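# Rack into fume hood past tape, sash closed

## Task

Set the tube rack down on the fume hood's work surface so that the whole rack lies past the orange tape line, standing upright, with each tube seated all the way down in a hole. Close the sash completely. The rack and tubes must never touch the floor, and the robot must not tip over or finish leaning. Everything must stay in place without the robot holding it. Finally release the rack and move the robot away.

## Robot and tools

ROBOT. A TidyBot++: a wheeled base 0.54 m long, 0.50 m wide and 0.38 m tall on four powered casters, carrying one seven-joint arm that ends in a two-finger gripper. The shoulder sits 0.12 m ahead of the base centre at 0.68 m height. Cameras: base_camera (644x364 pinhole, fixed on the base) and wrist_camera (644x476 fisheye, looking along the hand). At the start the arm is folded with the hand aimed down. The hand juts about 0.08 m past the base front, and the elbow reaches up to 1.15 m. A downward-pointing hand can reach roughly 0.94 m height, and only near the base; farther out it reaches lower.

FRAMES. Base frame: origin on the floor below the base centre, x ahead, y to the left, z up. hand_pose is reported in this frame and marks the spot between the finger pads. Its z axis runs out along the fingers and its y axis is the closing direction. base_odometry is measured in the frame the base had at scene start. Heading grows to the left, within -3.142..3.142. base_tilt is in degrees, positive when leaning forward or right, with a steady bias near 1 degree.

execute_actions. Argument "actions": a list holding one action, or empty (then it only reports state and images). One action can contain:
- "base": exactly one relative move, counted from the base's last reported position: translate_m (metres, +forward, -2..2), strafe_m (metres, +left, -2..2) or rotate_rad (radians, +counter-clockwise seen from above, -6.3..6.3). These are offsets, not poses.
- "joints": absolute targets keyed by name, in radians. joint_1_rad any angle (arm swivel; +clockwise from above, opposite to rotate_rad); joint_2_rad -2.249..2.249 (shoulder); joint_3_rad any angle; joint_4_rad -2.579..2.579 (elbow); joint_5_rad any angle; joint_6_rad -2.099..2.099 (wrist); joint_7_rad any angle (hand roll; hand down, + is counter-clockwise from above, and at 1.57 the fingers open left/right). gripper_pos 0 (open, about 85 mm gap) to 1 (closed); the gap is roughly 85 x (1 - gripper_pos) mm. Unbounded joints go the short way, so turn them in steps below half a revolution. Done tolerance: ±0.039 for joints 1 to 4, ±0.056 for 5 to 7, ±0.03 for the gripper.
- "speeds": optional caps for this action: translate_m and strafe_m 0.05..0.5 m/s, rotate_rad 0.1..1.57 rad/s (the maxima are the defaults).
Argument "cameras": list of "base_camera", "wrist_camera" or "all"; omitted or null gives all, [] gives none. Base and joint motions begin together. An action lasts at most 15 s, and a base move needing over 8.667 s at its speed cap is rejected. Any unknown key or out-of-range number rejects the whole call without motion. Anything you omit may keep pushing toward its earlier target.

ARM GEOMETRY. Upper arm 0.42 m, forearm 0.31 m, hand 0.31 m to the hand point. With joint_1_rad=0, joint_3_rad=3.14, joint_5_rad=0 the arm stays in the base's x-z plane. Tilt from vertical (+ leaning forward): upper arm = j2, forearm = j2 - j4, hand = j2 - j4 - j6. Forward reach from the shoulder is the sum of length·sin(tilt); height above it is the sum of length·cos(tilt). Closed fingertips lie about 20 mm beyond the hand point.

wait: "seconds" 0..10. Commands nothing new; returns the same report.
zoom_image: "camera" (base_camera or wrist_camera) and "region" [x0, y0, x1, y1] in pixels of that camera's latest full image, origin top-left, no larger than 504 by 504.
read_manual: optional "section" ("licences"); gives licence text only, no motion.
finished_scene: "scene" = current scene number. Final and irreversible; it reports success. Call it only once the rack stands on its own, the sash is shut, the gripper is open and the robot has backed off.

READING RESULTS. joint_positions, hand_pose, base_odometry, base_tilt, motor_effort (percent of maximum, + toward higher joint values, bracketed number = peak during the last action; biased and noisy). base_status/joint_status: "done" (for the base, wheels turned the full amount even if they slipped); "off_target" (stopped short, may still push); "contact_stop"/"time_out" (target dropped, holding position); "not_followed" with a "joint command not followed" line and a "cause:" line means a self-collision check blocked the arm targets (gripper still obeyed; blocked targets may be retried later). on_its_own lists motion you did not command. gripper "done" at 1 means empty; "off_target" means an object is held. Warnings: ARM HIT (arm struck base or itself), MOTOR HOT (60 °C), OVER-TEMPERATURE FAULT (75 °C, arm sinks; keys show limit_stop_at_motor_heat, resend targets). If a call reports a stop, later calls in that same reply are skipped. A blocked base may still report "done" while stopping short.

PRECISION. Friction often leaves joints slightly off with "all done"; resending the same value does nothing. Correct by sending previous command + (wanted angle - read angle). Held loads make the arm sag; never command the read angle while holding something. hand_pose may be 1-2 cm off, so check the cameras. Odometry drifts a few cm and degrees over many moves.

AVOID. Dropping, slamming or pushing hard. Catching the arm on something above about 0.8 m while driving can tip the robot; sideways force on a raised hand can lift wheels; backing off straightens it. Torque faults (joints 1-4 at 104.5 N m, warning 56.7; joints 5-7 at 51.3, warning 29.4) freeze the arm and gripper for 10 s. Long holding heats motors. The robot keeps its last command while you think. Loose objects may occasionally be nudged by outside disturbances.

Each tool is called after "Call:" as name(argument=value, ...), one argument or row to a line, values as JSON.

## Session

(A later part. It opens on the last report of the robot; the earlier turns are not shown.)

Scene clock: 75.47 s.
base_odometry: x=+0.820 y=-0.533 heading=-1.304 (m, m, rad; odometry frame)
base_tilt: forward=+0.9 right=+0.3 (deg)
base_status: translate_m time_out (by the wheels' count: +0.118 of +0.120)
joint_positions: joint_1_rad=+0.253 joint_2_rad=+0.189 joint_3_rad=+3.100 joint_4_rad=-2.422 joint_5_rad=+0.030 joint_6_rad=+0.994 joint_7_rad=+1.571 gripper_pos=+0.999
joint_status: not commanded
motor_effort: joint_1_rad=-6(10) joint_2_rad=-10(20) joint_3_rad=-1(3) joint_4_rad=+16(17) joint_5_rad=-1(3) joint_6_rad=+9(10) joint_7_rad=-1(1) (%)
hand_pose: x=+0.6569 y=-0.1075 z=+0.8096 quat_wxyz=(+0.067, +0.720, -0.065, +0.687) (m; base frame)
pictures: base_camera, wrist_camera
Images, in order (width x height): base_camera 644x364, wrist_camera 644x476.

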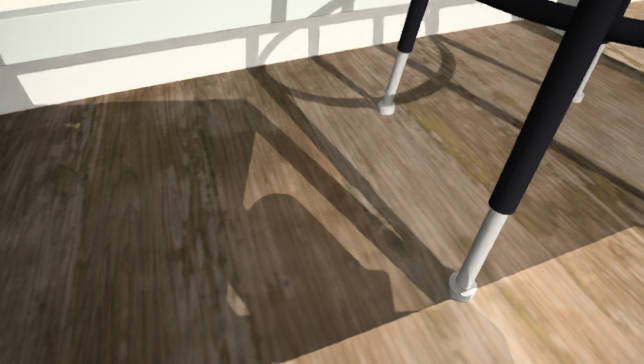

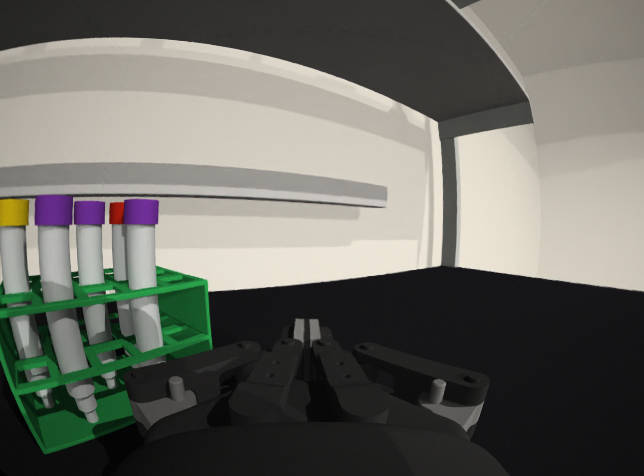

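Call:
execute_actions(
  actions=[
    {"base":{"translate_m":-0.04},"joints":{"joint_1_rad":0.15,"joint_2_rad":0.25}},
  ],
  cameras=[],
)

Call:
execute_actions(
  actions=[
    {"joints":{"joint_1_rad":-0.4}},
  ],
  cameras=["wrist_camera"],
)

Call:
execute_actions(
  actions=[
    {"joints":{"joint_1_rad":-0.25}},
  ],
  cameras=[],
)

Call:
execute_actions(
  actions=[
    {"base":{"translate_m":-0.3},"speeds":{"translate_m":0.2},"joints":{"gripper_pos":0}},
  ],
  cameras=[],
)

Call:
execute_actions(
  actions=[
    {"joints":{"joint_1_rad":-0.33}},
  ],
)

Scene clock: 77.67 s.
base_odometry: x=+0.810 y=-0.494 heading=-1.303 (m, m, rad; odometry frame)
base_tilt: forward=+1.0 right=+0.2 (deg)
base_status: done
joint_positions: joint_1_rad=+0.169 joint_2_rad=+0.228 joint_3_rad=+3.100 joint_4_rad=-2.415 joint_5_rad=+0.030 joint_6_rad=+1.001 joint_7_rad=+1.571 gripper_pos=+0.999
joint_status: all done
motor_effort: joint_1_rad=+1(4) joint_2_rad=-18(23) joint_3_rad=-1(4) joint_4_rad=+12(16) joint_5_rad=+0(1) joint_6_rad=+7(10) joint_7_rad=-1(1) (%)
hand_pose: x=+0.6709 y=-0.0632 z=+0.7938 quat_wxyz=(+0.037, +0.731, -0.036, +0.681) (m; base frame)
pictures: none
No camera images: the call's "cameras" was empty. Leave "cameras" out to get every camera's image.

Scene clock: 79.43 s.
base_odometry: x=+0.810 y=-0.494 heading=-1.303 (m, m, rad; odometry frame)
base_tilt: forward=+1.0 right=+0.2 (deg)
base_status: not commanded
joint_positions: joint_1_rad=-0.373 joint_2_rad=+0.228 joint_3_rad=+3.100 joint_4_rad=-2.415 joint_5_rad=+0.030 joint_6_rad=+1.001 joint_7_rad=+1.571 gripper_pos=+0.999
joint_status: all done
motor_effort: joint_1_rad=+0(1) joint_2_rad=-19(18) joint_3_rad=-1(3) joint_4_rad=+12(13) joint_5_rad=+0(1) joint_6_rad=+7(7) joint_7_rad=-1(1) (%)
hand_pose: x=+0.6243 y=+0.2307 z=+0.7938 quat_wxyz=(-0.147, +0.714, +0.162, +0.666) (m; base frame)
pictures: wrist_camera
Images, in order (width x height): wrist_camera 644x476.

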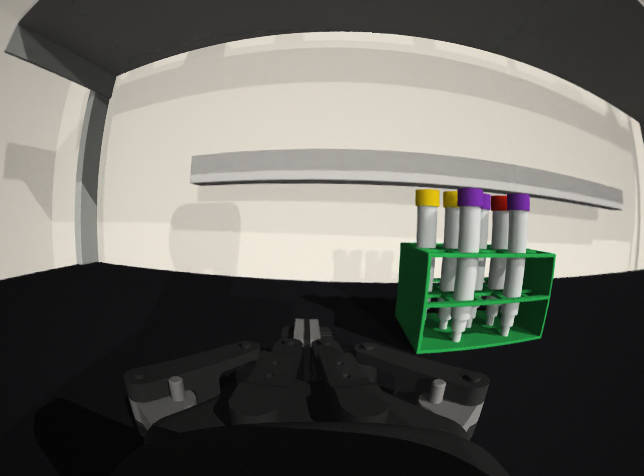

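Scene clock: 80.50 s.
base_odometry: x=+0.810 y=-0.494 heading=-1.303 (m, m, rad; odometry frame)
base_tilt: forward=+1.0 right=+0.2 (deg)
base_status: not commanded
joint_positions: joint_1_rad=-0.273 joint_2_rad=+0.228 joint_3_rad=+3.100 joint_4_rad=-2.415 joint_5_rad=+0.030 joint_6_rad=+1.001 joint_7_rad=+1.571 gripper_pos=+0.999
joint_status: all done
motor_effort: joint_1_rad=+0(3) joint_2_rad=-19(18) joint_3_rad=-1(1) joint_4_rad=+13(12) joint_5_rad=-1(1) joint_6_rad=+7(8) joint_7_rad=-1(0) (%)
hand_pose: x=+0.6449 y=+0.1790 z=+0.7938 quat_wxyz=(-0.113, +0.721, +0.126, +0.672) (m; base frame)
pictures: none
No camera images: the call's "cameras" was empty. Leave "cameras" out to get every camera's image.

Scene clock: 82.73 s.
base_odometry: x=+0.730 y=-0.205 heading=-1.302 (m, m, rad; odometry frame)
base_tilt: forward=+1.0 right=+0.2 (deg)
base_status: done
joint_positions: joint_1_rad=-0.272 joint_2_rad=+0.229 joint_3_rad=+3.100 joint_4_rad=-2.415 joint_5_rad=+0.030 joint_6_rad=+1.001 joint_7_rad=+1.571 gripper_pos=+0.000
joint_status: all done
motor_effort: joint_1_rad=+1(2) joint_2_rad=-17(21) joint_3_rad=-1(2) joint_4_rad=+12(16) joint_5_rad=+0(0) joint_6_rad=+6(8) joint_7_rad=-1(1) (%)
hand_pose: x=+0.6452 y=+0.1784 z=+0.7937 quat_wxyz=(-0.113, +0.721, +0.125, +0.672) (m; base frame)
pictures: none
No camera images: the call's "cameras" was empty. Leave "cameras" out to get every camera's image.

Scene clock: 83.60 s.
base_odometry: x=+0.730 y=-0.205 heading=-1.302 (m, m, rad; odometry frame)
base_tilt: forward=+1.0 right=+0.3 (deg)
base_status: not commanded
joint_positions: joint_1_rad=-0.305 joint_2_rad=+0.229 joint_3_rad=+3.100 joint_4_rad=-2.415 joint_5_rad=+0.030 joint_6_rad=+1.001 joint_7_rad=+1.571 gripper_pos=+0.000
joint_status: all done
motor_effort: joint_1_rad=+0(3) joint_2_rad=-16(17) joint_3_rad=-1(3) joint_4_rad=+11(11) joint_5_rad=+1(0) joint_6_rad=+6(6) joint_7_rad=-1(1) (%)
hand_pose: x=+0.6389 y=+0.1959 z=+0.7937 quat_wxyz=(-0.124, +0.719, +0.137, +0.670) (m; base frame)
pictures: base_camera, wrist_camera
Images, in order (width x height): base_camera 644x364, wrist_camera 644x476.

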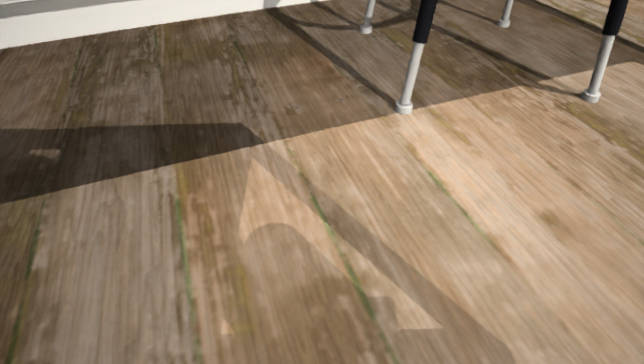

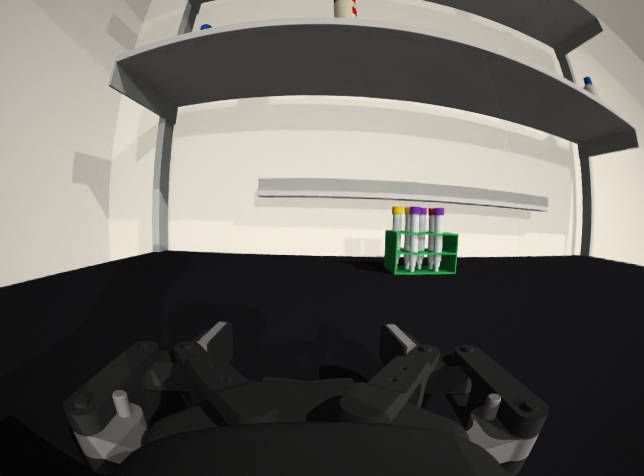

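Call:
execute_actions(
  actions=[
    {"joints":{"joint_1_rad":0.38,"joint_2_rad":0.55,"joint_4_rad":-1.85,"joint_6_rad":0.72,"gripper_pos":1}},
  ],
  cameras=[],
)

Call:
execute_actions(
  actions=[
    {"base":{"translate_m":0.24},"speeds":{"translate_m":0.12}},
  ],
)

Call:
execute_actions(
  actions=[
    {"joints":{"joint_1_rad":0.0}},
  ],
  cameras=["wrist_camera"],
)

Scene clock: 88.00 s.
base_odometry: x=+0.730 y=-0.205 heading=-1.302 (m, m, rad; odometry frame)
base_tilt: forward=+1.0 right=+0.3 (deg)
base_status: not commanded
joint_positions: joint_1_rad=+0.363 joint_2_rad=+0.528 joint_3_rad=+3.100 joint_4_rad=-1.866 joint_5_rad=+0.030 joint_6_rad=+0.760 joint_7_rad=+1.571 gripper_pos=+0.999
joint_status: all done
motor_effort: joint_1_rad=+0(3) joint_2_rad=-36(36) joint_3_rad=-2(3) joint_4_rad=+19(19) joint_5_rad=-1(1) joint_6_rad=+10(10) joint_7_rad=-1(1) (%)
hand_pose: x=+0.8175 y=-0.2311 z=+0.7958 quat_wxyz=(+0.104, +0.720, -0.111, +0.677) (m; base frame)
pictures: none
No camera images: the call's "cameras" was empty. Leave "cameras" out to get every camera's image.

Scene clock: 90.60 s.
base_odometry: x=+0.794 y=-0.436 heading=-1.301 (m, m, rad; odometry frame)
base_tilt: forward=+1.0 right=+0.2 (deg)
base_status: done
joint_positions: joint_1_rad=+0.363 joint_2_rad=+0.530 joint_3_rad=+3.100 joint_4_rad=-1.861 joint_5_rad=+0.030 joint_6_rad=+0.759 joint_7_rad=+1.571 gripper_pos=+0.999
joint_status: not commanded
motor_effort: joint_1_rad=+0(2) joint_2_rad=-35(37) joint_3_rad=-2(3) joint_4_rad=+19(20) joint_5_rad=+0(0) joint_6_rad=+10(10) joint_7_rad=-1(1) (%)
hand_pose: x=+0.8189 y=-0.2321 z=+0.7962 quat_wxyz=(+0.104, +0.720, -0.111, +0.677) (m; base frame)
pictures: base_camera, wrist_camera
Images, in order (width x height): base_camera 644x364, wrist_camera 644x476.

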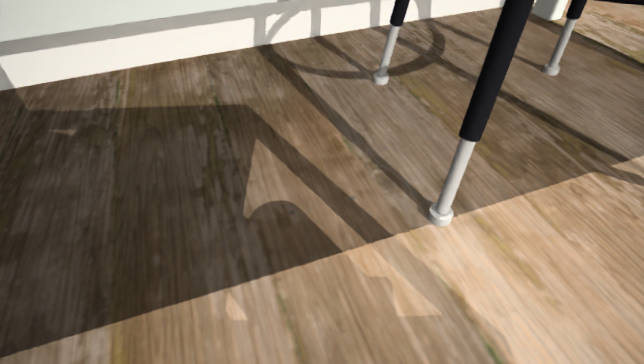

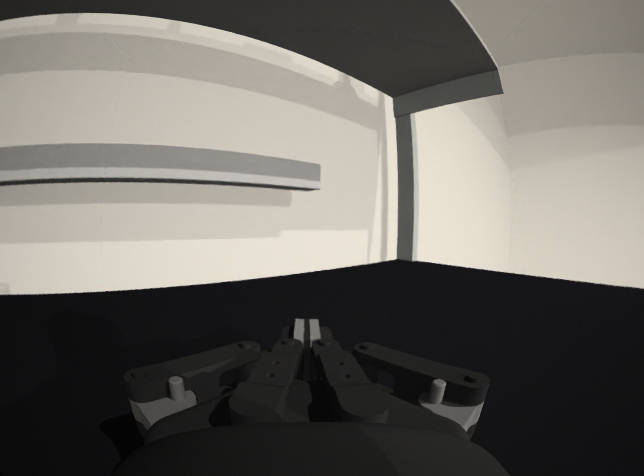

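Scene clock: 92.13 s.
base_odometry: x=+0.794 y=-0.436 heading=-1.301 (m, m, rad; odometry frame)
base_tilt: forward=+1.0 right=+0.2 (deg)
base_status: not commanded
joint_positions: joint_1_rad=+0.014 joint_2_rad=+0.530 joint_3_rad=+3.098 joint_4_rad=-1.861 joint_5_rad=+0.030 joint_6_rad=+0.759 joint_7_rad=+1.571 gripper_pos=+0.999
joint_status: all done
motor_effort: joint_1_rad=+0(3) joint_2_rad=-36(37) joint_3_rad=-2(4) joint_4_rad=+19(19) joint_5_rad=+0(1) joint_6_rad=+8(9) joint_7_rad=-1(1) (%)
hand_pose: x=+0.8560 y=+0.0226 z=+0.7963 quat_wxyz=(-0.016, +0.728, +0.016, +0.685) (m; base frame)
pictures: wrist_camera
Images, in order (width x height): wrist_camera 644x476.

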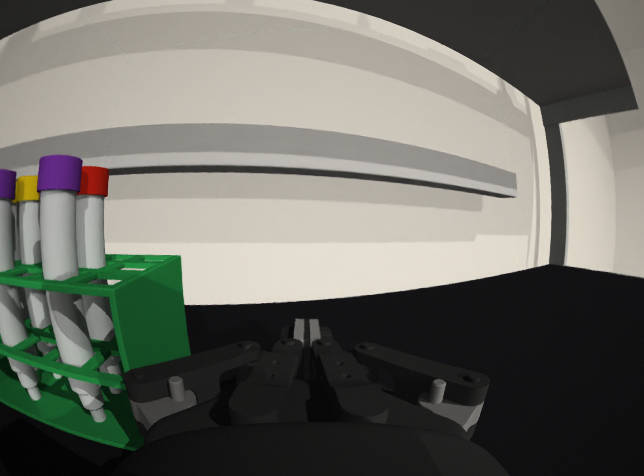

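Call:
execute_actions(
  actions=[
    {"base":{"translate_m":-0.2},"speeds":{"translate_m":0.2},"joints":{"gripper_pos":0.45}},
  ],
  cameras=[],
)

Call:
execute_actions(
  actions=[
    {"joints":{"joint_1_rad":-0.15}},
  ],
  cameras=["wrist_camera"],
)

Scene clock: 95.47 s.
base_odometry: x=+0.741 y=-0.244 heading=-1.299 (m, m, rad; odometry frame)
base_tilt: forward=+1.0 right=+0.2 (deg)
base_status: done
joint_positions: joint_1_rad=+0.014 joint_2_rad=+0.532 joint_3_rad=+3.098 joint_4_rad=-1.858 joint_5_rad=+0.030 joint_6_rad=+0.758 joint_7_rad=+1.571 gripper_pos=+0.450
joint_status: all done
motor_effort: joint_1_rad=+0(2) joint_2_rad=-36(38) joint_3_rad=-2(4) joint_4_rad=+19(20) joint_5_rad=+0(0) joint_6_rad=+9(10) joint_7_rad=-1(1) (%)
hand_pose: x=+0.8569 y=+0.0226 z=+0.7960 quat_wxyz=(-0.016, +0.728, +0.016, +0.685) (m; base frame)
pictures: none
No camera images: the call's "cameras" was empty. Leave "cameras" out to get every camera's image.

Scene clock: 96.53 s.
base_odometry: x=+0.741 y=-0.244 heading=-1.299 (m, m, rad; odometry frame)
base_tilt: forward=+1.0 right=+0.3 (deg)
base_status: not commanded
joint_positions: joint_1_rad=-0.142 joint_2_rad=+0.532 joint_3_rad=+3.098 joint_4_rad=-1.858 joint_5_rad=+0.030 joint_6_rad=+0.758 joint_7_rad=+1.571 gripper_pos=+0.450
joint_status: all done
motor_effort: joint_1_rad=+0(3) joint_2_rad=-36(37) joint_3_rad=-2(3) joint_4_rad=+19(19) joint_5_rad=-1(1) joint_6_rad=+9(10) joint_7_rad=-1(1) (%)
hand_pose: x=+0.8444 y=+0.1372 z=+0.7960 quat_wxyz=(-0.069, +0.725, +0.073, +0.682) (m; base frame)
pictures: wrist_camera
Images, in order (width x height): wrist_camera 644x476.

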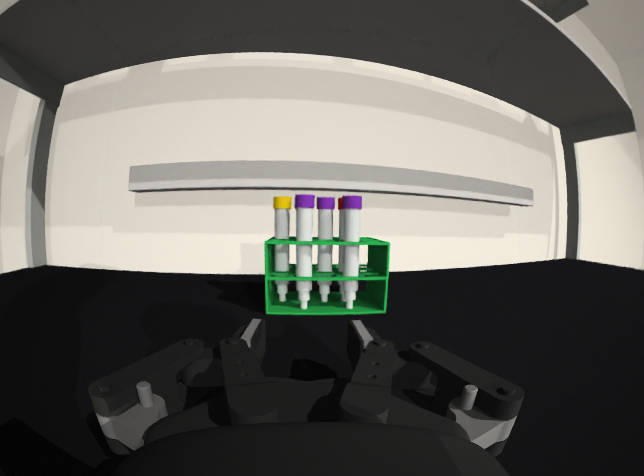

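Call:
execute_actions(
  actions=[
    {"base":{"rotate_rad":0.16},"joints":{"joint_1_rad":0.0,"joint_2_rad":0.53,"gripper_pos":0.65}},
  ],
  cameras=[],
)

Call:
execute_actions(
  actions=[
    {"base":{"strafe_m":-0.1}},
  ],
  cameras=["wrist_camera"],
)

Scene clock: 99.63 s.
base_odometry: x=+0.740 y=-0.243 heading=-1.139 (m, m, rad; odometry frame)
base_tilt: forward=+1.0 right=+0.2 (deg)
base_status: done
joint_positions: joint_1_rad=-0.019 joint_2_rad=+0.532 joint_3_rad=+3.096 joint_4_rad=-1.858 joint_5_rad=+0.030 joint_6_rad=+0.757 joint_7_rad=+1.571 gripper_pos=+0.650
joint_status: all done
motor_effort: joint_1_rad=+0(4) joint_2_rad=-35(36) joint_3_rad=-1(5) joint_4_rad=+19(20) joint_5_rad=-1(0) joint_6_rad=+9(10) joint_7_rad=-1(1) (%)
hand_pose: x=+0.8556 y=+0.0485 z=+0.7960 quat_wxyz=(-0.029, +0.728, +0.029, +0.685) (m; base frame)
pictures: none
No camera images: the call's "cameras" was empty. Leave "cameras" out to get every camera's image.

Scene clock: 100.90 s.
base_odometry: x=+0.650 y=-0.285 heading=-1.137 (m, m, rad; odometry frame)
base_tilt: forward=+1.0 right=+0.2 (deg)
base_status: done
joint_positions: joint_1_rad=-0.008 joint_2_rad=+0.532 joint_3_rad=+3.096 joint_4_rad=-1.858 joint_5_rad=+0.030 joint_6_rad=+0.757 joint_7_rad=+1.571 gripper_pos=+0.650
joint_status: not commanded
motor_effort: joint_1_rad=-1(2) joint_2_rad=-36(36) joint_3_rad=-2(3) joint_4_rad=+19(19) joint_5_rad=+0(1) joint_6_rad=+9(10) joint_7_rad=-1(1) (%)
hand_pose: x=+0.8562 y=+0.0399 z=+0.7962 quat_wxyz=(-0.024, +0.728, +0.024, +0.685) (m; base frame)
pictures: wrist_camera
Images, in order (width x height): wrist_camera 644x476.

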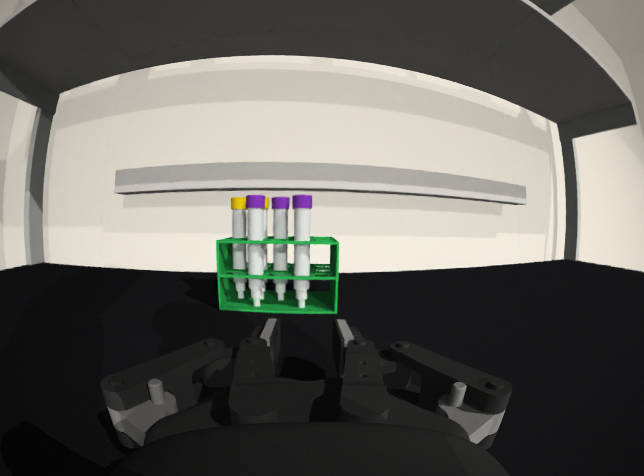

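Call:
execute_actions(
  actions=[
    {"base":{"strafe_m":-0.028},"joints":{"joint_2_rad":0.49}},
  ],
  cameras=[],
)

Call:
execute_actions(
  actions=[
    {"base":{"translate_m":0.11},"speeds":{"translate_m":0.06}},
  ],
  cameras=["wrist_camera"],
)

Call:
zoom_image(
  camera="wrist_camera",
  region=[200,200,420,380],
)

Scene clock: 103.10 s.
base_odometry: x=+0.624 y=-0.297 heading=-1.136 (m, m, rad; odometry frame)
base_tilt: forward=+1.0 right=+0.2 (deg)
base_status: done
joint_positions: joint_1_rad=+0.000 joint_2_rad=+0.507 joint_3_rad=+3.097 joint_4_rad=-1.858 joint_5_rad=+0.030 joint_6_rad=+0.757 joint_7_rad=+1.571 gripper_pos=+0.650
joint_status: all done
motor_effort: joint_1_rad=+0(6) joint_2_rad=-35(39) joint_3_rad=-2(4) joint_4_rad=+20(20) joint_5_rad=-1(2) joint_6_rad=+9(10) joint_7_rad=-1(1) (%)
hand_pose: x=+0.8534 y=+0.0335 z=+0.8148 quat_wxyz=(-0.021, +0.719, +0.022, +0.694) (m; base frame)
pictures: none
No camera images: the call's "cameras" was empty. Leave "cameras" out to get every camera's image.

Scene clock: 105.40 s.
base_odometry: x=+0.670 y=-0.397 heading=-1.137 (m, m, rad; odometry frame)
base_tilt: forward=+1.0 right=+0.2 (deg)
base_status: done
joint_positions: joint_1_rad=+0.000 joint_2_rad=+0.505 joint_3_rad=+3.097 joint_4_rad=-1.858 joint_5_rad=+0.030 joint_6_rad=+0.756 joint_7_rad=+1.571 gripper_pos=+0.650
joint_status: not commanded
motor_effort: joint_1_rad=+1(2) joint_2_rad=-35(39) joint_3_rad=-2(2) joint_4_rad=+19(22) joint_5_rad=-1(1) joint_6_rad=+9(10) joint_7_rad=-1(1) (%)
hand_pose: x=+0.8532 y=+0.0335 z=+0.8158 quat_wxyz=(-0.021, +0.719, +0.022, +0.694) (m; base frame)
pictures: wrist_camera
Images, in order (width x height): wrist_camera 644x476.

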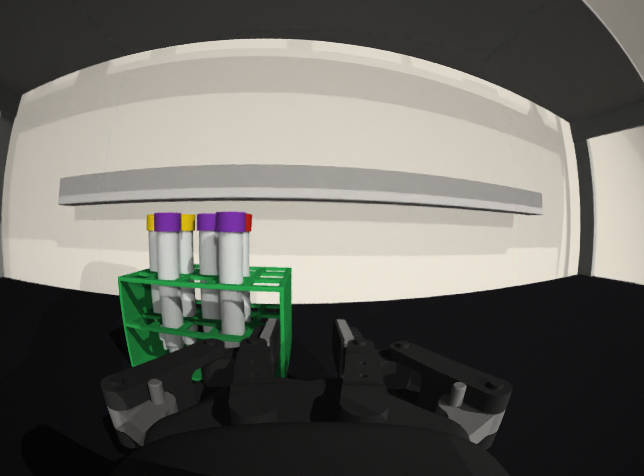

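Region (200, 200, 420, 380) of wrist_camera's 644x476 image, scaled by 2.291; it fills the top 412 rows of this view, and the rest is white.

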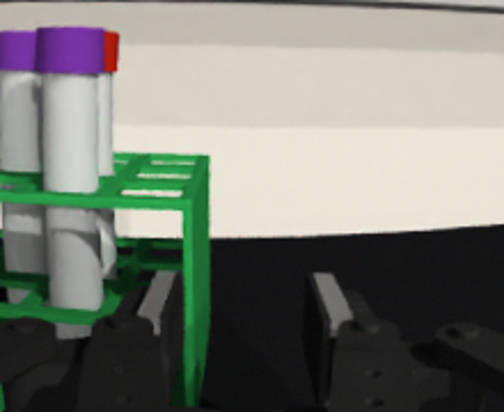

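Call:
execute_actions(
  actions=[
    {"base":{"translate_m":0.045},"speeds":{"translate_m":0.05},"joints":{"joint_2_rad":0.51}},
  ],
  cameras=["wrist_camera"],
)

Call:
execute_actions(
  actions=[
    {"joints":{"gripper_pos":1}},
  ],
  cameras=["wrist_camera"],
)

Scene clock: 107.57 s.
base_odometry: x=+0.689 y=-0.438 heading=-1.137 (m, m, rad; odometry frame)
base_tilt: forward=+1.0 right=+0.2 (deg)
base_status: done
joint_positions: joint_1_rad=+0.000 joint_2_rad=+0.506 joint_3_rad=+3.097 joint_4_rad=-1.858 joint_5_rad=+0.030 joint_6_rad=+0.756 joint_7_rad=+1.571 gripper_pos=+0.650
joint_status: all done
motor_effort: joint_1_rad=+0(3) joint_2_rad=-35(38) joint_3_rad=-2(4) joint_4_rad=+20(21) joint_5_rad=+0(0) joint_6_rad=+9(10) joint_7_rad=-1(1) (%)
hand_pose: x=+0.8533 y=+0.0335 z=+0.8151 quat_wxyz=(-0.021, +0.719, +0.022, +0.694) (m; base frame)
pictures: wrist_camera
Images, in order (width x height): wrist_camera 644x476.

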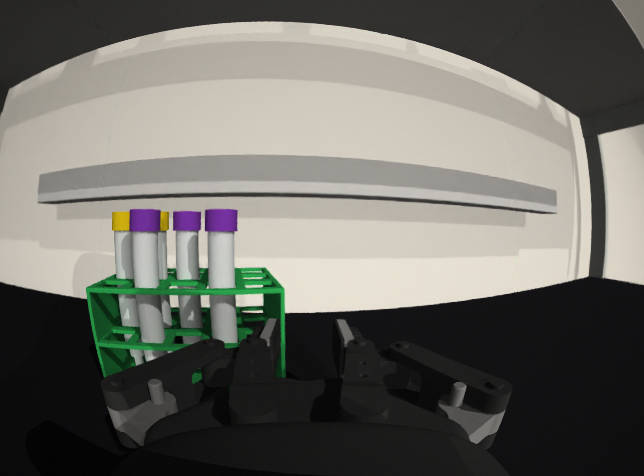

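Scene clock: 108.30 s.
base_odometry: x=+0.689 y=-0.438 heading=-1.137 (m, m, rad; odometry frame)
base_tilt: forward=+1.0 right=+0.2 (deg)
base_status: not commanded
joint_positions: joint_1_rad=+0.000 joint_2_rad=+0.506 joint_3_rad=+3.097 joint_4_rad=-1.858 joint_5_rad=+0.030 joint_6_rad=+0.756 joint_7_rad=+1.571 gripper_pos=+0.999
joint_status: all done
motor_effort: joint_1_rad=+1(0) joint_2_rad=-35(36) joint_3_rad=-1(2) joint_4_rad=+20(19) joint_5_rad=+0(0) joint_6_rad=+9(9) joint_7_rad=-1(0) (%)
hand_pose: x=+0.8533 y=+0.0335 z=+0.8151 quat_wxyz=(-0.021, +0.719, +0.022, +0.694) (m; base frame)
pictures: wrist_camera
Images, in order (width x height): wrist_camera 644x476.

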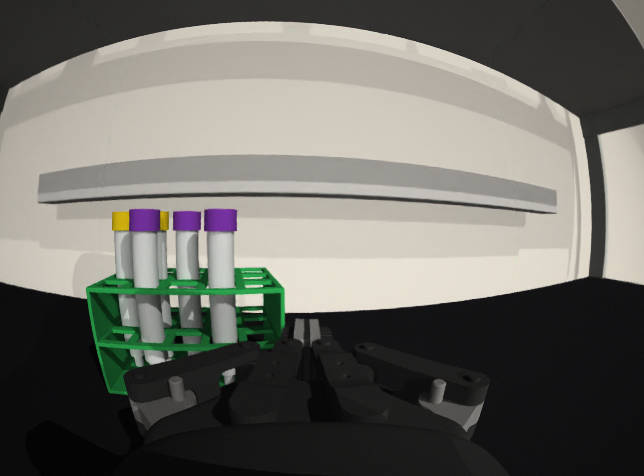

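Call:
execute_actions(
  actions=[
    {"base":{"translate_m":-0.04},"joints":{"gripper_pos":0.6}},
  ],
  cameras=[],
)

Call:
execute_actions(
  actions=[
    {"base":{"strafe_m":0.025}},
  ],
  cameras=["wrist_camera"],
)

Call:
execute_actions(
  actions=[
    {"base":{"translate_m":0.09},"speeds":{"translate_m":0.05}},
  ],
  cameras=["wrist_camera"],
)

Scene clock: 110.53 s.
base_odometry: x=+0.672 y=-0.402 heading=-1.137 (m, m, rad; odometry frame)
base_tilt: forward=+1.0 right=+0.2 (deg)
base_status: done
joint_positions: joint_1_rad=+0.000 joint_2_rad=+0.506 joint_3_rad=+3.097 joint_4_rad=-1.857 joint_5_rad=+0.030 joint_6_rad=+0.756 joint_7_rad=+1.571 gripper_pos=+0.600
joint_status: all done
motor_effort: joint_1_rad=+0(3) joint_2_rad=-34(40) joint_3_rad=-2(4) joint_4_rad=+19(21) joint_5_rad=+0(0) joint_6_rad=+9(10) joint_7_rad=-1(1) (%)
hand_pose: x=+0.8534 y=+0.0335 z=+0.8151 quat_wxyz=(-0.021, +0.719, +0.022, +0.694) (m; base frame)
pictures: none
No camera images: the call's "cameras" was empty. Leave "cameras" out to get every camera's image.

Scene clock: 111.30 s.
base_odometry: x=+0.695 y=-0.392 heading=-1.137 (m, m, rad; odometry frame)
base_tilt: forward=+1.0 right=+0.2 (deg)
base_status: done
joint_positions: joint_1_rad=-0.002 joint_2_rad=+0.506 joint_3_rad=+3.097 joint_4_rad=-1.857 joint_5_rad=+0.030 joint_6_rad=+0.756 joint_7_rad=+1.571 gripper_pos=+0.600
joint_status: not commanded
motor_effort: joint_1_rad=+1(5) joint_2_rad=-35(37) joint_3_rad=-2(4) joint_4_rad=+19(20) joint_5_rad=-1(0) joint_6_rad=+9(10) joint_7_rad=-1(1) (%)
hand_pose: x=+0.8533 y=+0.0348 z=+0.8151 quat_wxyz=(-0.022, +0.719, +0.022, +0.694) (m; base frame)
pictures: wrist_camera
Images, in order (width x height): wrist_camera 644x476.

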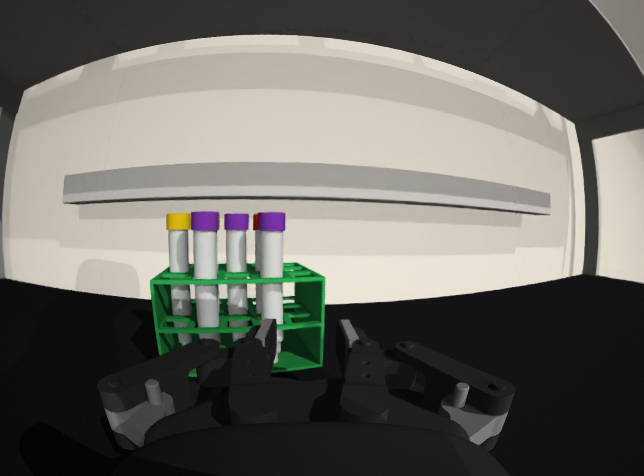

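Scene clock: 113.57 s.
base_odometry: x=+0.733 y=-0.473 heading=-1.137 (m, m, rad; odometry frame)
base_tilt: forward=+1.0 right=+0.2 (deg)
base_status: done
joint_positions: joint_1_rad=-0.002 joint_2_rad=+0.506 joint_3_rad=+3.097 joint_4_rad=-1.857 joint_5_rad=+0.030 joint_6_rad=+0.755 joint_7_rad=+1.571 gripper_pos=+0.600
joint_status: not commanded
motor_effort: joint_1_rad=+0(1) joint_2_rad=-34(40) joint_3_rad=-2(3) joint_4_rad=+19(22) joint_5_rad=-1(0) joint_6_rad=+10(11) joint_7_rad=-1(1) (%)
hand_pose: x=+0.8533 y=+0.0348 z=+0.8152 quat_wxyz=(-0.022, +0.720, +0.022, +0.694) (m; base frame)
pictures: wrist_camera
Images, in order (width x height): wrist_camera 644x476.

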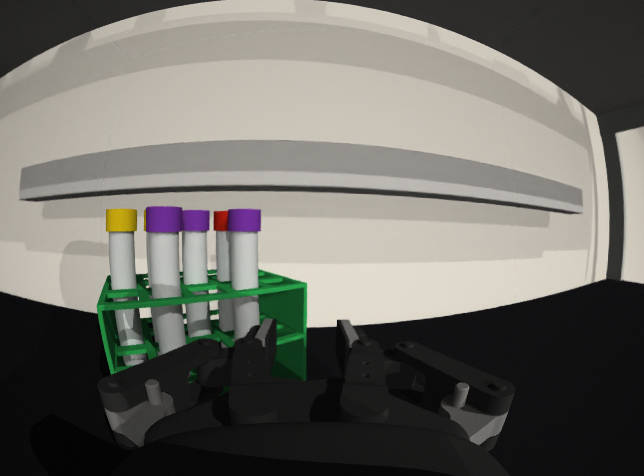

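Call:
execute_actions(
  actions=[
    {"joints":{"gripper_pos":1}},
  ],
  cameras=["wrist_camera"],
)

Scene clock: 119.47 s.
base_odometry: x=+0.733 y=-0.473 heading=-1.137 (m, m, rad; odometry frame)
base_tilt: forward=+1.0 right=+0.3 (deg)
base_status: not commanded
joint_positions: joint_1_rad=-0.002 joint_2_rad=+0.506 joint_3_rad=+3.097 joint_4_rad=-1.857 joint_5_rad=+0.030 joint_6_rad=+0.755 joint_7_rad=+1.571 gripper_pos=+0.999
joint_status: all done
motor_effort: joint_1_rad=+0(1) joint_2_rad=-36(36) joint_3_rad=-2(2) joint_4_rad=+20(19) joint_5_rad=-1(0) joint_6_rad=+10(9) joint_7_rad=-1(1) (%)
hand_pose: x=+0.8533 y=+0.0348 z=+0.8152 quat_wxyz=(-0.022, +0.720, +0.022, +0.694) (m; base frame)
pictures: wrist_camera
Images, in order (width x height): wrist_camera 644x476.

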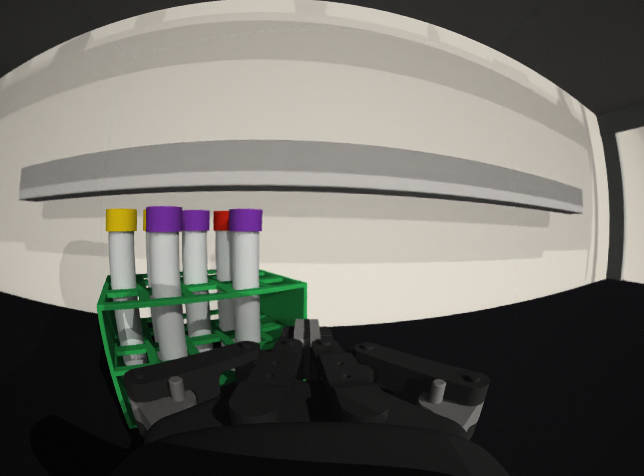

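Call:
execute_actions(
  actions=[
    {"base":{"translate_m":-0.04},"speeds":{"translate_m":0.05}},
  ],
  cameras=["wrist_camera"],
)

Scene clock: 121.50 s.
base_odometry: x=+0.716 y=-0.437 heading=-1.137 (m, m, rad; odometry frame)
base_tilt: forward=+1.0 right=+0.2 (deg)
base_status: done
joint_positions: joint_1_rad=-0.002 joint_2_rad=+0.506 joint_3_rad=+3.097 joint_4_rad=-1.857 joint_5_rad=+0.030 joint_6_rad=+0.755 joint_7_rad=+1.571 gripper_pos=+0.999
joint_status: not commanded
motor_effort: joint_1_rad=+0(4) joint_2_rad=-35(39) joint_3_rad=-1(3) joint_4_rad=+20(21) joint_5_rad=+0(1) joint_6_rad=+10(11) joint_7_rad=-1(1) (%)
hand_pose: x=+0.8534 y=+0.0348 z=+0.8151 quat_wxyz=(-0.022, +0.720, +0.022, +0.694) (m; base frame)
pictures: wrist_camera
Images, in order (width x height): wrist_camera 644x476.

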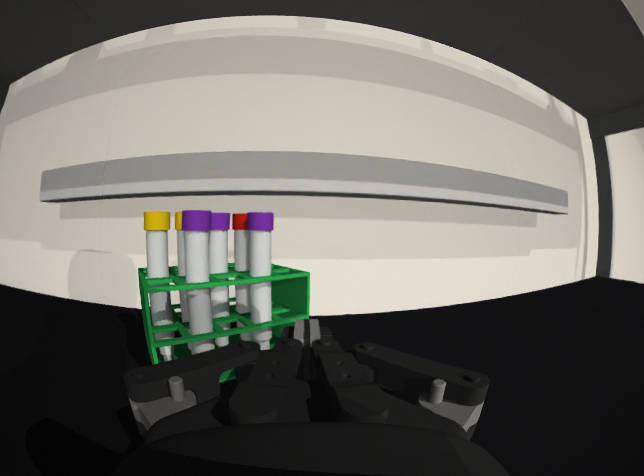

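Call:
execute_actions(
  actions=[
    {"base":{"translate_m":-0.08}},
  ],
  cameras=[],
)

Call:
execute_actions(
  actions=[
    {"joints":{"joint_1_rad":-0.3,"joint_2_rad":0.53}},
  ],
  cameras=[],
)

Call:
execute_actions(
  actions=[
    {"base":{"translate_m":0.13},"speeds":{"translate_m":0.08}},
  ],
  cameras=["wrist_camera"],
)

Call:
execute_actions(
  actions=[
    {"joints":{"joint_1_rad":-0.02}},
  ],
  cameras=["wrist_camera"],
)

Scene clock: 124.80 s.
base_odometry: x=+0.683 y=-0.364 heading=-1.137 (m, m, rad; odometry frame)
base_tilt: forward=+1.0 right=+0.3 (deg)
base_status: done
joint_positions: joint_1_rad=-0.002 joint_2_rad=+0.506 joint_3_rad=+3.097 joint_4_rad=-1.857 joint_5_rad=+0.030 joint_6_rad=+0.755 joint_7_rad=+1.571 gripper_pos=+0.999
joint_status: not commanded
motor_effort: joint_1_rad=+0(2) joint_2_rad=-34(38) joint_3_rad=-2(4) joint_4_rad=+19(21) joint_5_rad=-1(0) joint_6_rad=+9(10) joint_7_rad=-1(1) (%)
hand_pose: x=+0.8534 y=+0.0348 z=+0.8152 quat_wxyz=(-0.021, +0.720, +0.022, +0.694) (m; base frame)
pictures: none
No camera images: the call's "cameras" was empty. Leave "cameras" out to get every camera's image.

Scene clock: 126.17 s.
base_odometry: x=+0.683 y=-0.364 heading=-1.137 (m, m, rad; odometry frame)
base_tilt: forward=+1.0 right=+0.2 (deg)
base_status: not commanded
joint_positions: joint_1_rad=-0.290 joint_2_rad=+0.506 joint_3_rad=+3.097 joint_4_rad=-1.857 joint_5_rad=+0.030 joint_6_rad=+0.755 joint_7_rad=+1.571 gripper_pos=+0.999
joint_status: all done
motor_effort: joint_1_rad=+0(2) joint_2_rad=-35(37) joint_3_rad=-2(3) joint_4_rad=+19(20) joint_5_rad=+0(2) joint_6_rad=+9(10) joint_7_rad=-1(1) (%)
hand_pose: x=+0.8131 y=+0.2424 z=+0.8152 quat_wxyz=(-0.121, +0.709, +0.126, +0.683) (m; base frame)
pictures: none
No camera images: the call's "cameras" was empty. Leave "cameras" out to get every camera's image.

Scene clock: 128.30 s.
base_odometry: x=+0.738 y=-0.482 heading=-1.137 (m, m, rad; odometry frame)
base_tilt: forward=+1.0 right=+0.2 (deg)
base_status: done
joint_positions: joint_1_rad=-0.290 joint_2_rad=+0.511 joint_3_rad=+3.097 joint_4_rad=-1.857 joint_5_rad=+0.030 joint_6_rad=+0.755 joint_7_rad=+1.571 gripper_pos=+0.999
joint_status: not commanded
motor_effort: joint_1_rad=+1(4) joint_2_rad=-35(36) joint_3_rad=-2(3) joint_4_rad=+19(21) joint_5_rad=-2(2) joint_6_rad=+9(10) joint_7_rad=-1(0) (%)
hand_pose: x=+0.8137 y=+0.2427 z=+0.8115 quat_wxyz=(-0.121, +0.711, +0.126, +0.682) (m; base frame)
pictures: wrist_camera
Images, in order (width x height): wrist_camera 644x476.

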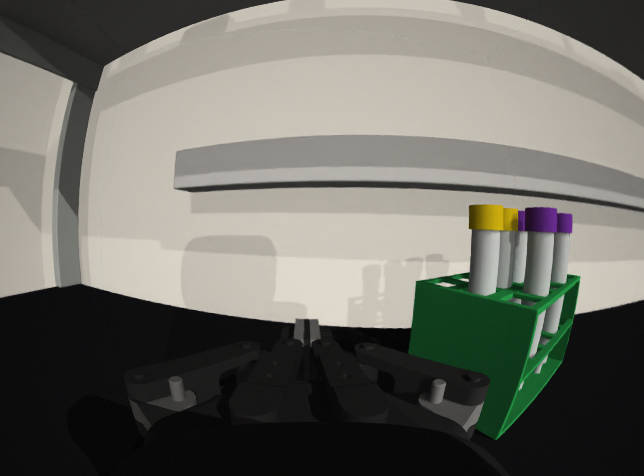

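Scene clock: 129.63 s.
base_odometry: x=+0.738 y=-0.482 heading=-1.137 (m, m, rad; odometry frame)
base_tilt: forward=+1.0 right=+0.2 (deg)
base_status: not commanded
joint_positions: joint_1_rad=-0.030 joint_2_rad=+0.511 joint_3_rad=+3.098 joint_4_rad=-1.857 joint_5_rad=+0.030 joint_6_rad=+0.755 joint_7_rad=+1.571 gripper_pos=+0.999
joint_status: all done
motor_effort: joint_1_rad=+0(4) joint_2_rad=-36(37) joint_3_rad=-2(4) joint_4_rad=+20(20) joint_5_rad=-1(0) joint_6_rad=+9(9) joint_7_rad=-1(1) (%)
hand_pose: x=+0.8529 y=+0.0545 z=+0.8115 quat_wxyz=(-0.031, +0.721, +0.032, +0.692) (m; base frame)
pictures: wrist_camera
Images, in order (width x height): wrist_camera 644x476.

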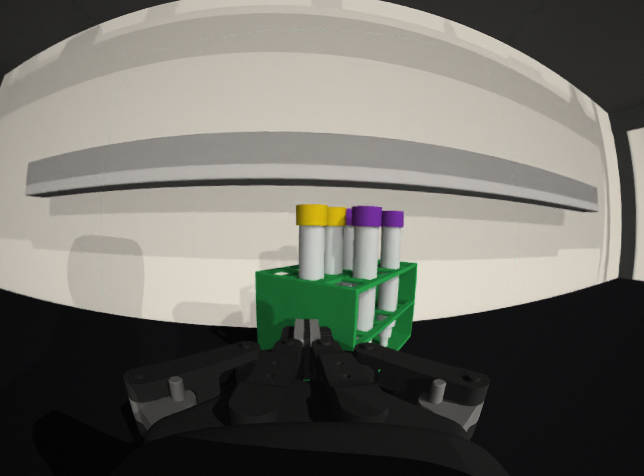

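Call:
execute_actions(
  actions=[
    {"joints":{"joint_1_rad":0.1}},
  ],
  cameras=["wrist_camera"],
)

Call:
execute_actions(
  actions=[
    {"base":{"translate_m":-0.14},"speeds":{"translate_m":0.1},"joints":{"joint_1_rad":0.05}},
  ],
  cameras=[],
)

Call:
execute_actions(
  actions=[
    {"joints":{"gripper_pos":0,"joint_2_rad":0.56}},
  ],
  cameras=["wrist_camera"],
)

Scene clock: 132.97 s.
base_odometry: x=+0.738 y=-0.482 heading=-1.137 (m, m, rad; odometry frame)
base_tilt: forward=+1.0 right=+0.2 (deg)
base_status: not commanded
joint_positions: joint_1_rad=+0.090 joint_2_rad=+0.511 joint_3_rad=+3.099 joint_4_rad=-1.857 joint_5_rad=+0.030 joint_6_rad=+0.755 joint_7_rad=+1.571 gripper_pos=+0.999
joint_status: all done
motor_effort: joint_1_rad=+0(2) joint_2_rad=-35(35) joint_3_rad=-2(3) joint_4_rad=+19(19) joint_5_rad=+0(1) joint_6_rad=+9(9) joint_7_rad=-1(0) (%)
hand_pose: x=+0.8541 y=-0.0341 z=+0.8115 quat_wxyz=(+0.011, +0.722, -0.011, +0.692) (m; base frame)
pictures: wrist_camera
Images, in order (width x height): wrist_camera 644x476.

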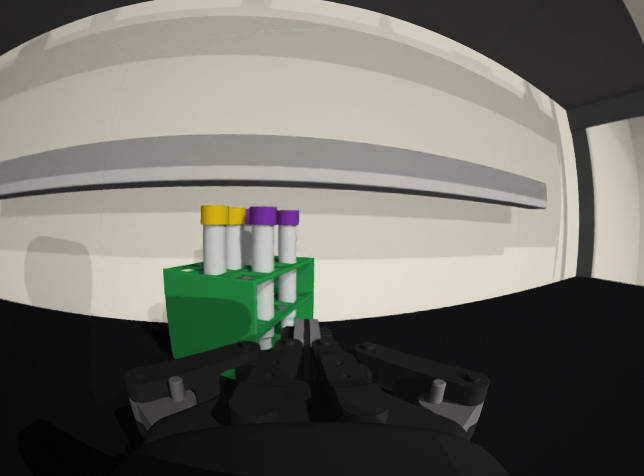

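Scene clock: 134.90 s.
base_odometry: x=+0.679 y=-0.355 heading=-1.137 (m, m, rad; odometry frame)
base_tilt: forward=+1.0 right=+0.3 (deg)
base_status: done
joint_positions: joint_1_rad=+0.066 joint_2_rad=+0.514 joint_3_rad=+3.099 joint_4_rad=-1.857 joint_5_rad=+0.030 joint_6_rad=+0.755 joint_7_rad=+1.571 gripper_pos=+0.999
joint_status: all done
motor_effort: joint_1_rad=+1(3) joint_2_rad=-36(37) joint_3_rad=-2(3) joint_4_rad=+19(21) joint_5_rad=-1(1) joint_6_rad=+9(9) joint_7_rad=-1(1) (%)
hand_pose: x=+0.8552 y=-0.0166 z=+0.8092 quat_wxyz=(+0.003, +0.723, -0.003, +0.691) (m; base frame)
pictures: none
No camera images: the call's "cameras" was empty. Leave "cameras" out to get every camera's image.

Scene clock: 136.00 s.
base_odometry: x=+0.679 y=-0.355 heading=-1.137 (m, m, rad; odometry frame)
base_tilt: forward=+1.0 right=+0.2 (deg)
base_status: not commanded
joint_positions: joint_1_rad=+0.066 joint_2_rad=+0.534 joint_3_rad=+3.099 joint_4_rad=-1.854 joint_5_rad=+0.030 joint_6_rad=+0.755 joint_7_rad=+1.571 gripper_pos=+0.000
joint_status: all done
motor_effort: joint_1_rad=+1(1) joint_2_rad=-34(37) joint_3_rad=-2(2) joint_4_rad=+18(20) joint_5_rad=-1(1) joint_6_rad=+9(9) joint_7_rad=-1(1) (%)
hand_pose: x=+0.8581 y=-0.0168 z=+0.7957 quat_wxyz=(+0.003, +0.729, -0.003, +0.685) (m; base frame)
pictures: wrist_camera
Images, in order (width x height): wrist_camera 644x476.

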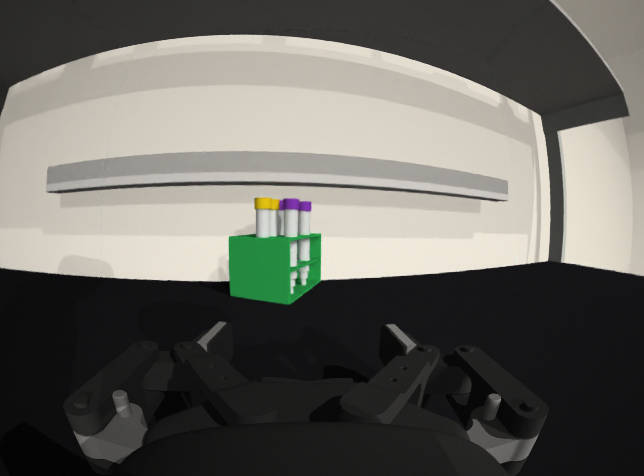

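Call:
execute_actions(
  actions=[
    {"base":{"rotate_rad":-0.2},"joints":{"joint_1_rad":0.0}},
  ],
  cameras=[],
)

Call:
execute_actions(
  actions=[
    {"base":{"strafe_m":0.22}},
  ],
  cameras=["wrist_camera"],
)

Scene clock: 138.67 s.
base_odometry: x=+0.679 y=-0.354 heading=-1.338 (m, m, rad; odometry frame)
base_tilt: forward=+1.0 right=+0.2 (deg)
base_status: done
joint_positions: joint_1_rad=+0.010 joint_2_rad=+0.534 joint_3_rad=+3.104 joint_4_rad=-1.854 joint_5_rad=+0.030 joint_6_rad=+0.755 joint_7_rad=+1.571 gripper_pos=+0.000
joint_status: all done
motor_effort: joint_1_rad=-1(5) joint_2_rad=-34(34) joint_3_rad=-2(5) joint_4_rad=+18(18) joint_5_rad=-1(2) joint_6_rad=+8(9) joint_7_rad=-1(1) (%)
hand_pose: x=+0.8582 y=+0.0218 z=+0.7958 quat_wxyz=(-0.014, +0.728, +0.017, +0.685) (m; base frame)
pictures: none
No camera images: the call's "cameras" was empty. Leave "cameras" out to get every camera's image.

Scene clock: 140.33 s.
base_odometry: x=+0.893 y=-0.304 heading=-1.339 (m, m, rad; odometry frame)
base_tilt: forward=+1.0 right=+0.2 (deg)
base_status: done
joint_positions: joint_1_rad=+0.004 joint_2_rad=+0.534 joint_3_rad=+3.103 joint_4_rad=-1.854 joint_5_rad=+0.030 joint_6_rad=+0.755 joint_7_rad=+1.571 gripper_pos=+0.000
joint_status: not commanded
motor_effort: joint_1_rad=+0(3) joint_2_rad=-34(35) joint_3_rad=-1(3) joint_4_rad=+18(19) joint_5_rad=-1(1) joint_6_rad=+8(9) joint_7_rad=-1(1) (%)
hand_pose: x=+0.8581 y=+0.0267 z=+0.7958 quat_wxyz=(-0.017, +0.728, +0.019, +0.685) (m; base frame)
pictures: wrist_camera
Images, in order (width x height): wrist_camera 644x476.

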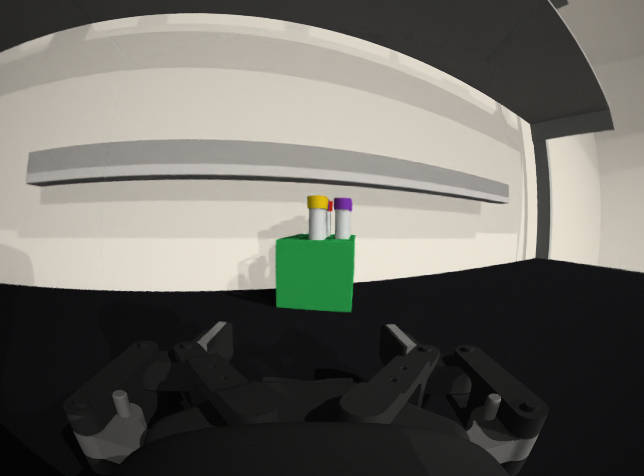

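Call:
execute_actions(
  actions=[
    {"base":{"translate_m":0.13},"speeds":{"translate_m":0.07}},
  ],
  cameras=["wrist_camera"],
)

Scene clock: 145.87 s.
base_odometry: x=+0.923 y=-0.428 heading=-1.342 (m, m, rad; odometry frame)
base_tilt: forward=+0.9 right=+0.3 (deg)
base_status: translate_m time_out (by the wheels' count: +0.127 of +0.130)
joint_positions: joint_1_rad=+0.035 joint_2_rad=+0.450 joint_3_rad=+3.103 joint_4_rad=-1.847 joint_5_rad=+0.030 joint_6_rad=+0.751 joint_7_rad=+1.571 gripper_pos=+0.000
joint_status: not commanded
motor_effort: joint_1_rad=-6(9) joint_2_rad=-15(35) joint_3_rad=-1(4) joint_4_rad=+20(22) joint_5_rad=-1(0) joint_6_rad=+9(10) joint_7_rad=+0(0) (%)
hand_pose: x=+0.8476 y=+0.0044 z=+0.8604 quat_wxyz=(-0.005, +0.698, +0.009, +0.716) (m; base frame)
pictures: wrist_camera
Images, in order (width x height): wrist_camera 644x476.

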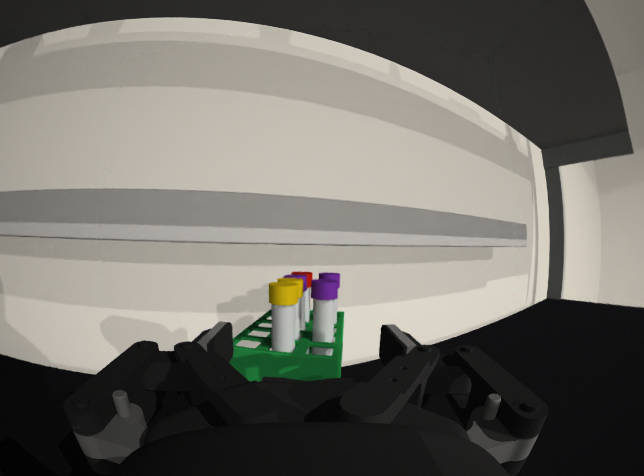

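Call:
execute_actions(
  actions=[
    {"base":{"translate_m":-0.2},"speeds":{"translate_m":0.1}},
  ],
  cameras=[],
)

Call:
execute_actions(
  actions=[
    {"joints":{"joint_1_rad":0.0,"joint_2_rad":0.86,"joint_4_rad":-1.13,"joint_6_rad":0.4}},
  ],
  cameras=["wrist_camera"],
)

Scene clock: 150.03 s.
base_odometry: x=+0.877 y=-0.233 heading=-1.341 (m, m, rad; odometry frame)
base_tilt: forward=+1.0 right=+0.3 (deg)
base_status: done
joint_positions: joint_1_rad=+0.015 joint_2_rad=+0.544 joint_3_rad=+3.103 joint_4_rad=-1.839 joint_5_rad=+0.030 joint_6_rad=+0.756 joint_7_rad=+1.571 gripper_pos=+0.000
joint_status: not commanded
motor_effort: joint_1_rad=-1(5) joint_2_rad=-33(39) joint_3_rad=-1(3) joint_4_rad=+17(21) joint_5_rad=+0(0) joint_6_rad=+8(10) joint_7_rad=-1(1) (%)
hand_pose: x=+0.8631 y=+0.0185 z=+0.7964 quat_wxyz=(-0.013, +0.726, +0.015, +0.687) (m; base frame)
pictures: none
No camera images: the call's "cameras" was empty. Leave "cameras" out to get every camera's image.

Scene clock: 152.00 s.
base_odometry: x=+0.877 y=-0.233 heading=-1.341 (m, m, rad; odometry frame)
base_tilt: forward=+1.0 right=+0.3 (deg)
base_status: not commanded
joint_positions: joint_1_rad=+0.015 joint_2_rad=+0.838 joint_3_rad=+3.103 joint_4_rad=-1.147 joint_5_rad=+0.030 joint_6_rad=+0.439 joint_7_rad=+1.571 gripper_pos=+0.000
joint_status: all done
motor_effort: joint_1_rad=+0(0) joint_2_rad=-47(50) joint_3_rad=-2(2) joint_4_rad=+24(24) joint_5_rad=+0(0) joint_6_rad=+9(10) joint_7_rad=-1(1) (%)
hand_pose: x=+1.0303 y=+0.0101 z=+0.8450 quat_wxyz=(-0.008, +0.698, +0.008, +0.716) (m; base frame)
pictures: wrist_camera
Images, in order (width x height): wrist_camera 644x476.

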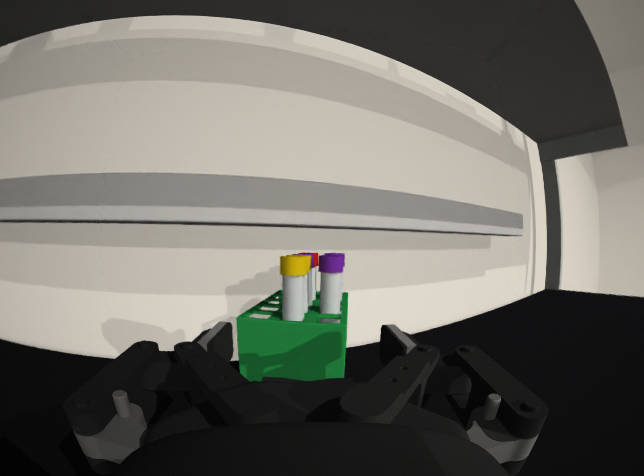

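Call:
execute_actions(
  actions=[
    {"base":{"strafe_m":0.012},"joints":{"joint_2_rad":0.89,"joint_6_rad":0.31}},
  ],
  cameras=["wrist_camera"],
)

Scene clock: 154.50 s.
base_odometry: x=+0.889 y=-0.230 heading=-1.341 (m, m, rad; odometry frame)
base_tilt: forward=+1.0 right=+0.2 (deg)
base_status: done
joint_positions: joint_1_rad=+0.006 joint_2_rad=+0.868 joint_3_rad=+3.103 joint_4_rad=-1.137 joint_5_rad=+0.030 joint_6_rad=+0.343 joint_7_rad=+1.571 gripper_pos=+0.000
joint_status: all done
motor_effort: joint_1_rad=+1(6) joint_2_rad=-47(50) joint_3_rad=-2(4) joint_4_rad=+21(25) joint_5_rad=-1(0) joint_6_rad=+8(9) joint_7_rad=-1(1) (%)
hand_pose: x=+1.0347 y=+0.0181 z=+0.7936 quat_wxyz=(-0.011, +0.738, +0.011, +0.674) (m; base frame)
pictures: wrist_camera
Images, in order (width x height): wrist_camera 644x476.

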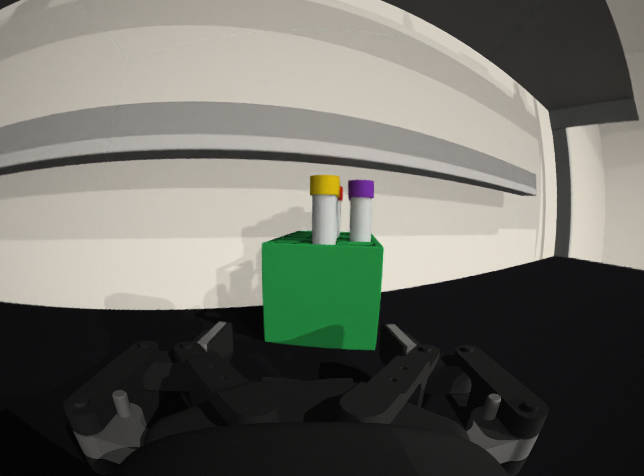

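Call:
execute_actions(
  actions=[
    {"base":{"strafe_m":-0.01}},
  ],
  cameras=[],
)

Call:
execute_actions(
  actions=[
    {"base":{"translate_m":0.05},"speeds":{"translate_m":0.05}},
  ],
  cameras=["wrist_camera"],
)

Scene clock: 155.87 s.
base_odometry: x=+0.879 y=-0.232 heading=-1.341 (m, m, rad; odometry frame)
base_tilt: forward=+1.0 right=+0.2 (deg)
base_status: done
joint_positions: joint_1_rad=+0.005 joint_2_rad=+0.868 joint_3_rad=+3.103 joint_4_rad=-1.137 joint_5_rad=+0.030 joint_6_rad=+0.343 joint_7_rad=+1.571 gripper_pos=+0.000
joint_status: not commanded
motor_effort: joint_1_rad=+0(5) joint_2_rad=-48(50) joint_3_rad=-2(4) joint_4_rad=+23(24) joint_5_rad=-1(0) joint_6_rad=+9(9) joint_7_rad=-1(1) (%)
hand_pose: x=+1.0348 y=+0.0192 z=+0.7937 quat_wxyz=(-0.011, +0.738, +0.011, +0.674) (m; base frame)
pictures: none
No camera images: the call's "cameras" was empty. Leave "cameras" out to get every camera's image.

Scene clock: 157.23 s.
base_odometry: x=+0.891 y=-0.281 heading=-1.341 (m, m, rad; odometry frame)
base_tilt: forward=+1.0 right=+0.2 (deg)
base_status: done
joint_positions: joint_1_rad=+0.005 joint_2_rad=+0.869 joint_3_rad=+3.103 joint_4_rad=-1.136 joint_5_rad=+0.030 joint_6_rad=+0.343 joint_7_rad=+1.571 gripper_pos=+0.000
joint_status: not commanded
motor_effort: joint_1_rad=+0(5) joint_2_rad=-47(50) joint_3_rad=-2(3) joint_4_rad=+22(24) joint_5_rad=-1(2) joint_6_rad=+9(9) joint_7_rad=-1(1) (%)
hand_pose: x=+1.0350 y=+0.0192 z=+0.7938 quat_wxyz=(-0.011, +0.738, +0.011, +0.674) (m; base frame)
pictures: wrist_camera
Images, in order (width x height): wrist_camera 644x476.

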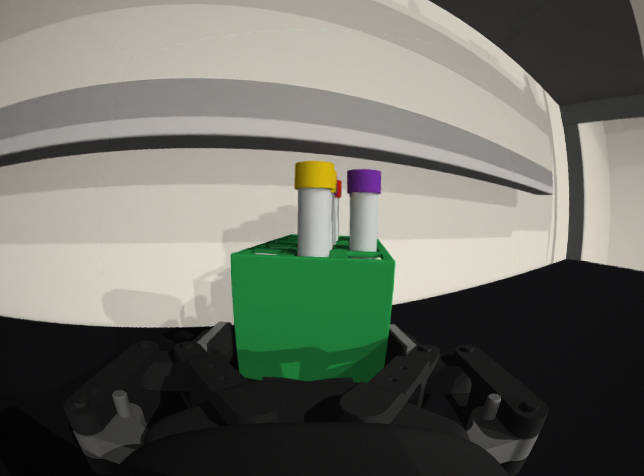

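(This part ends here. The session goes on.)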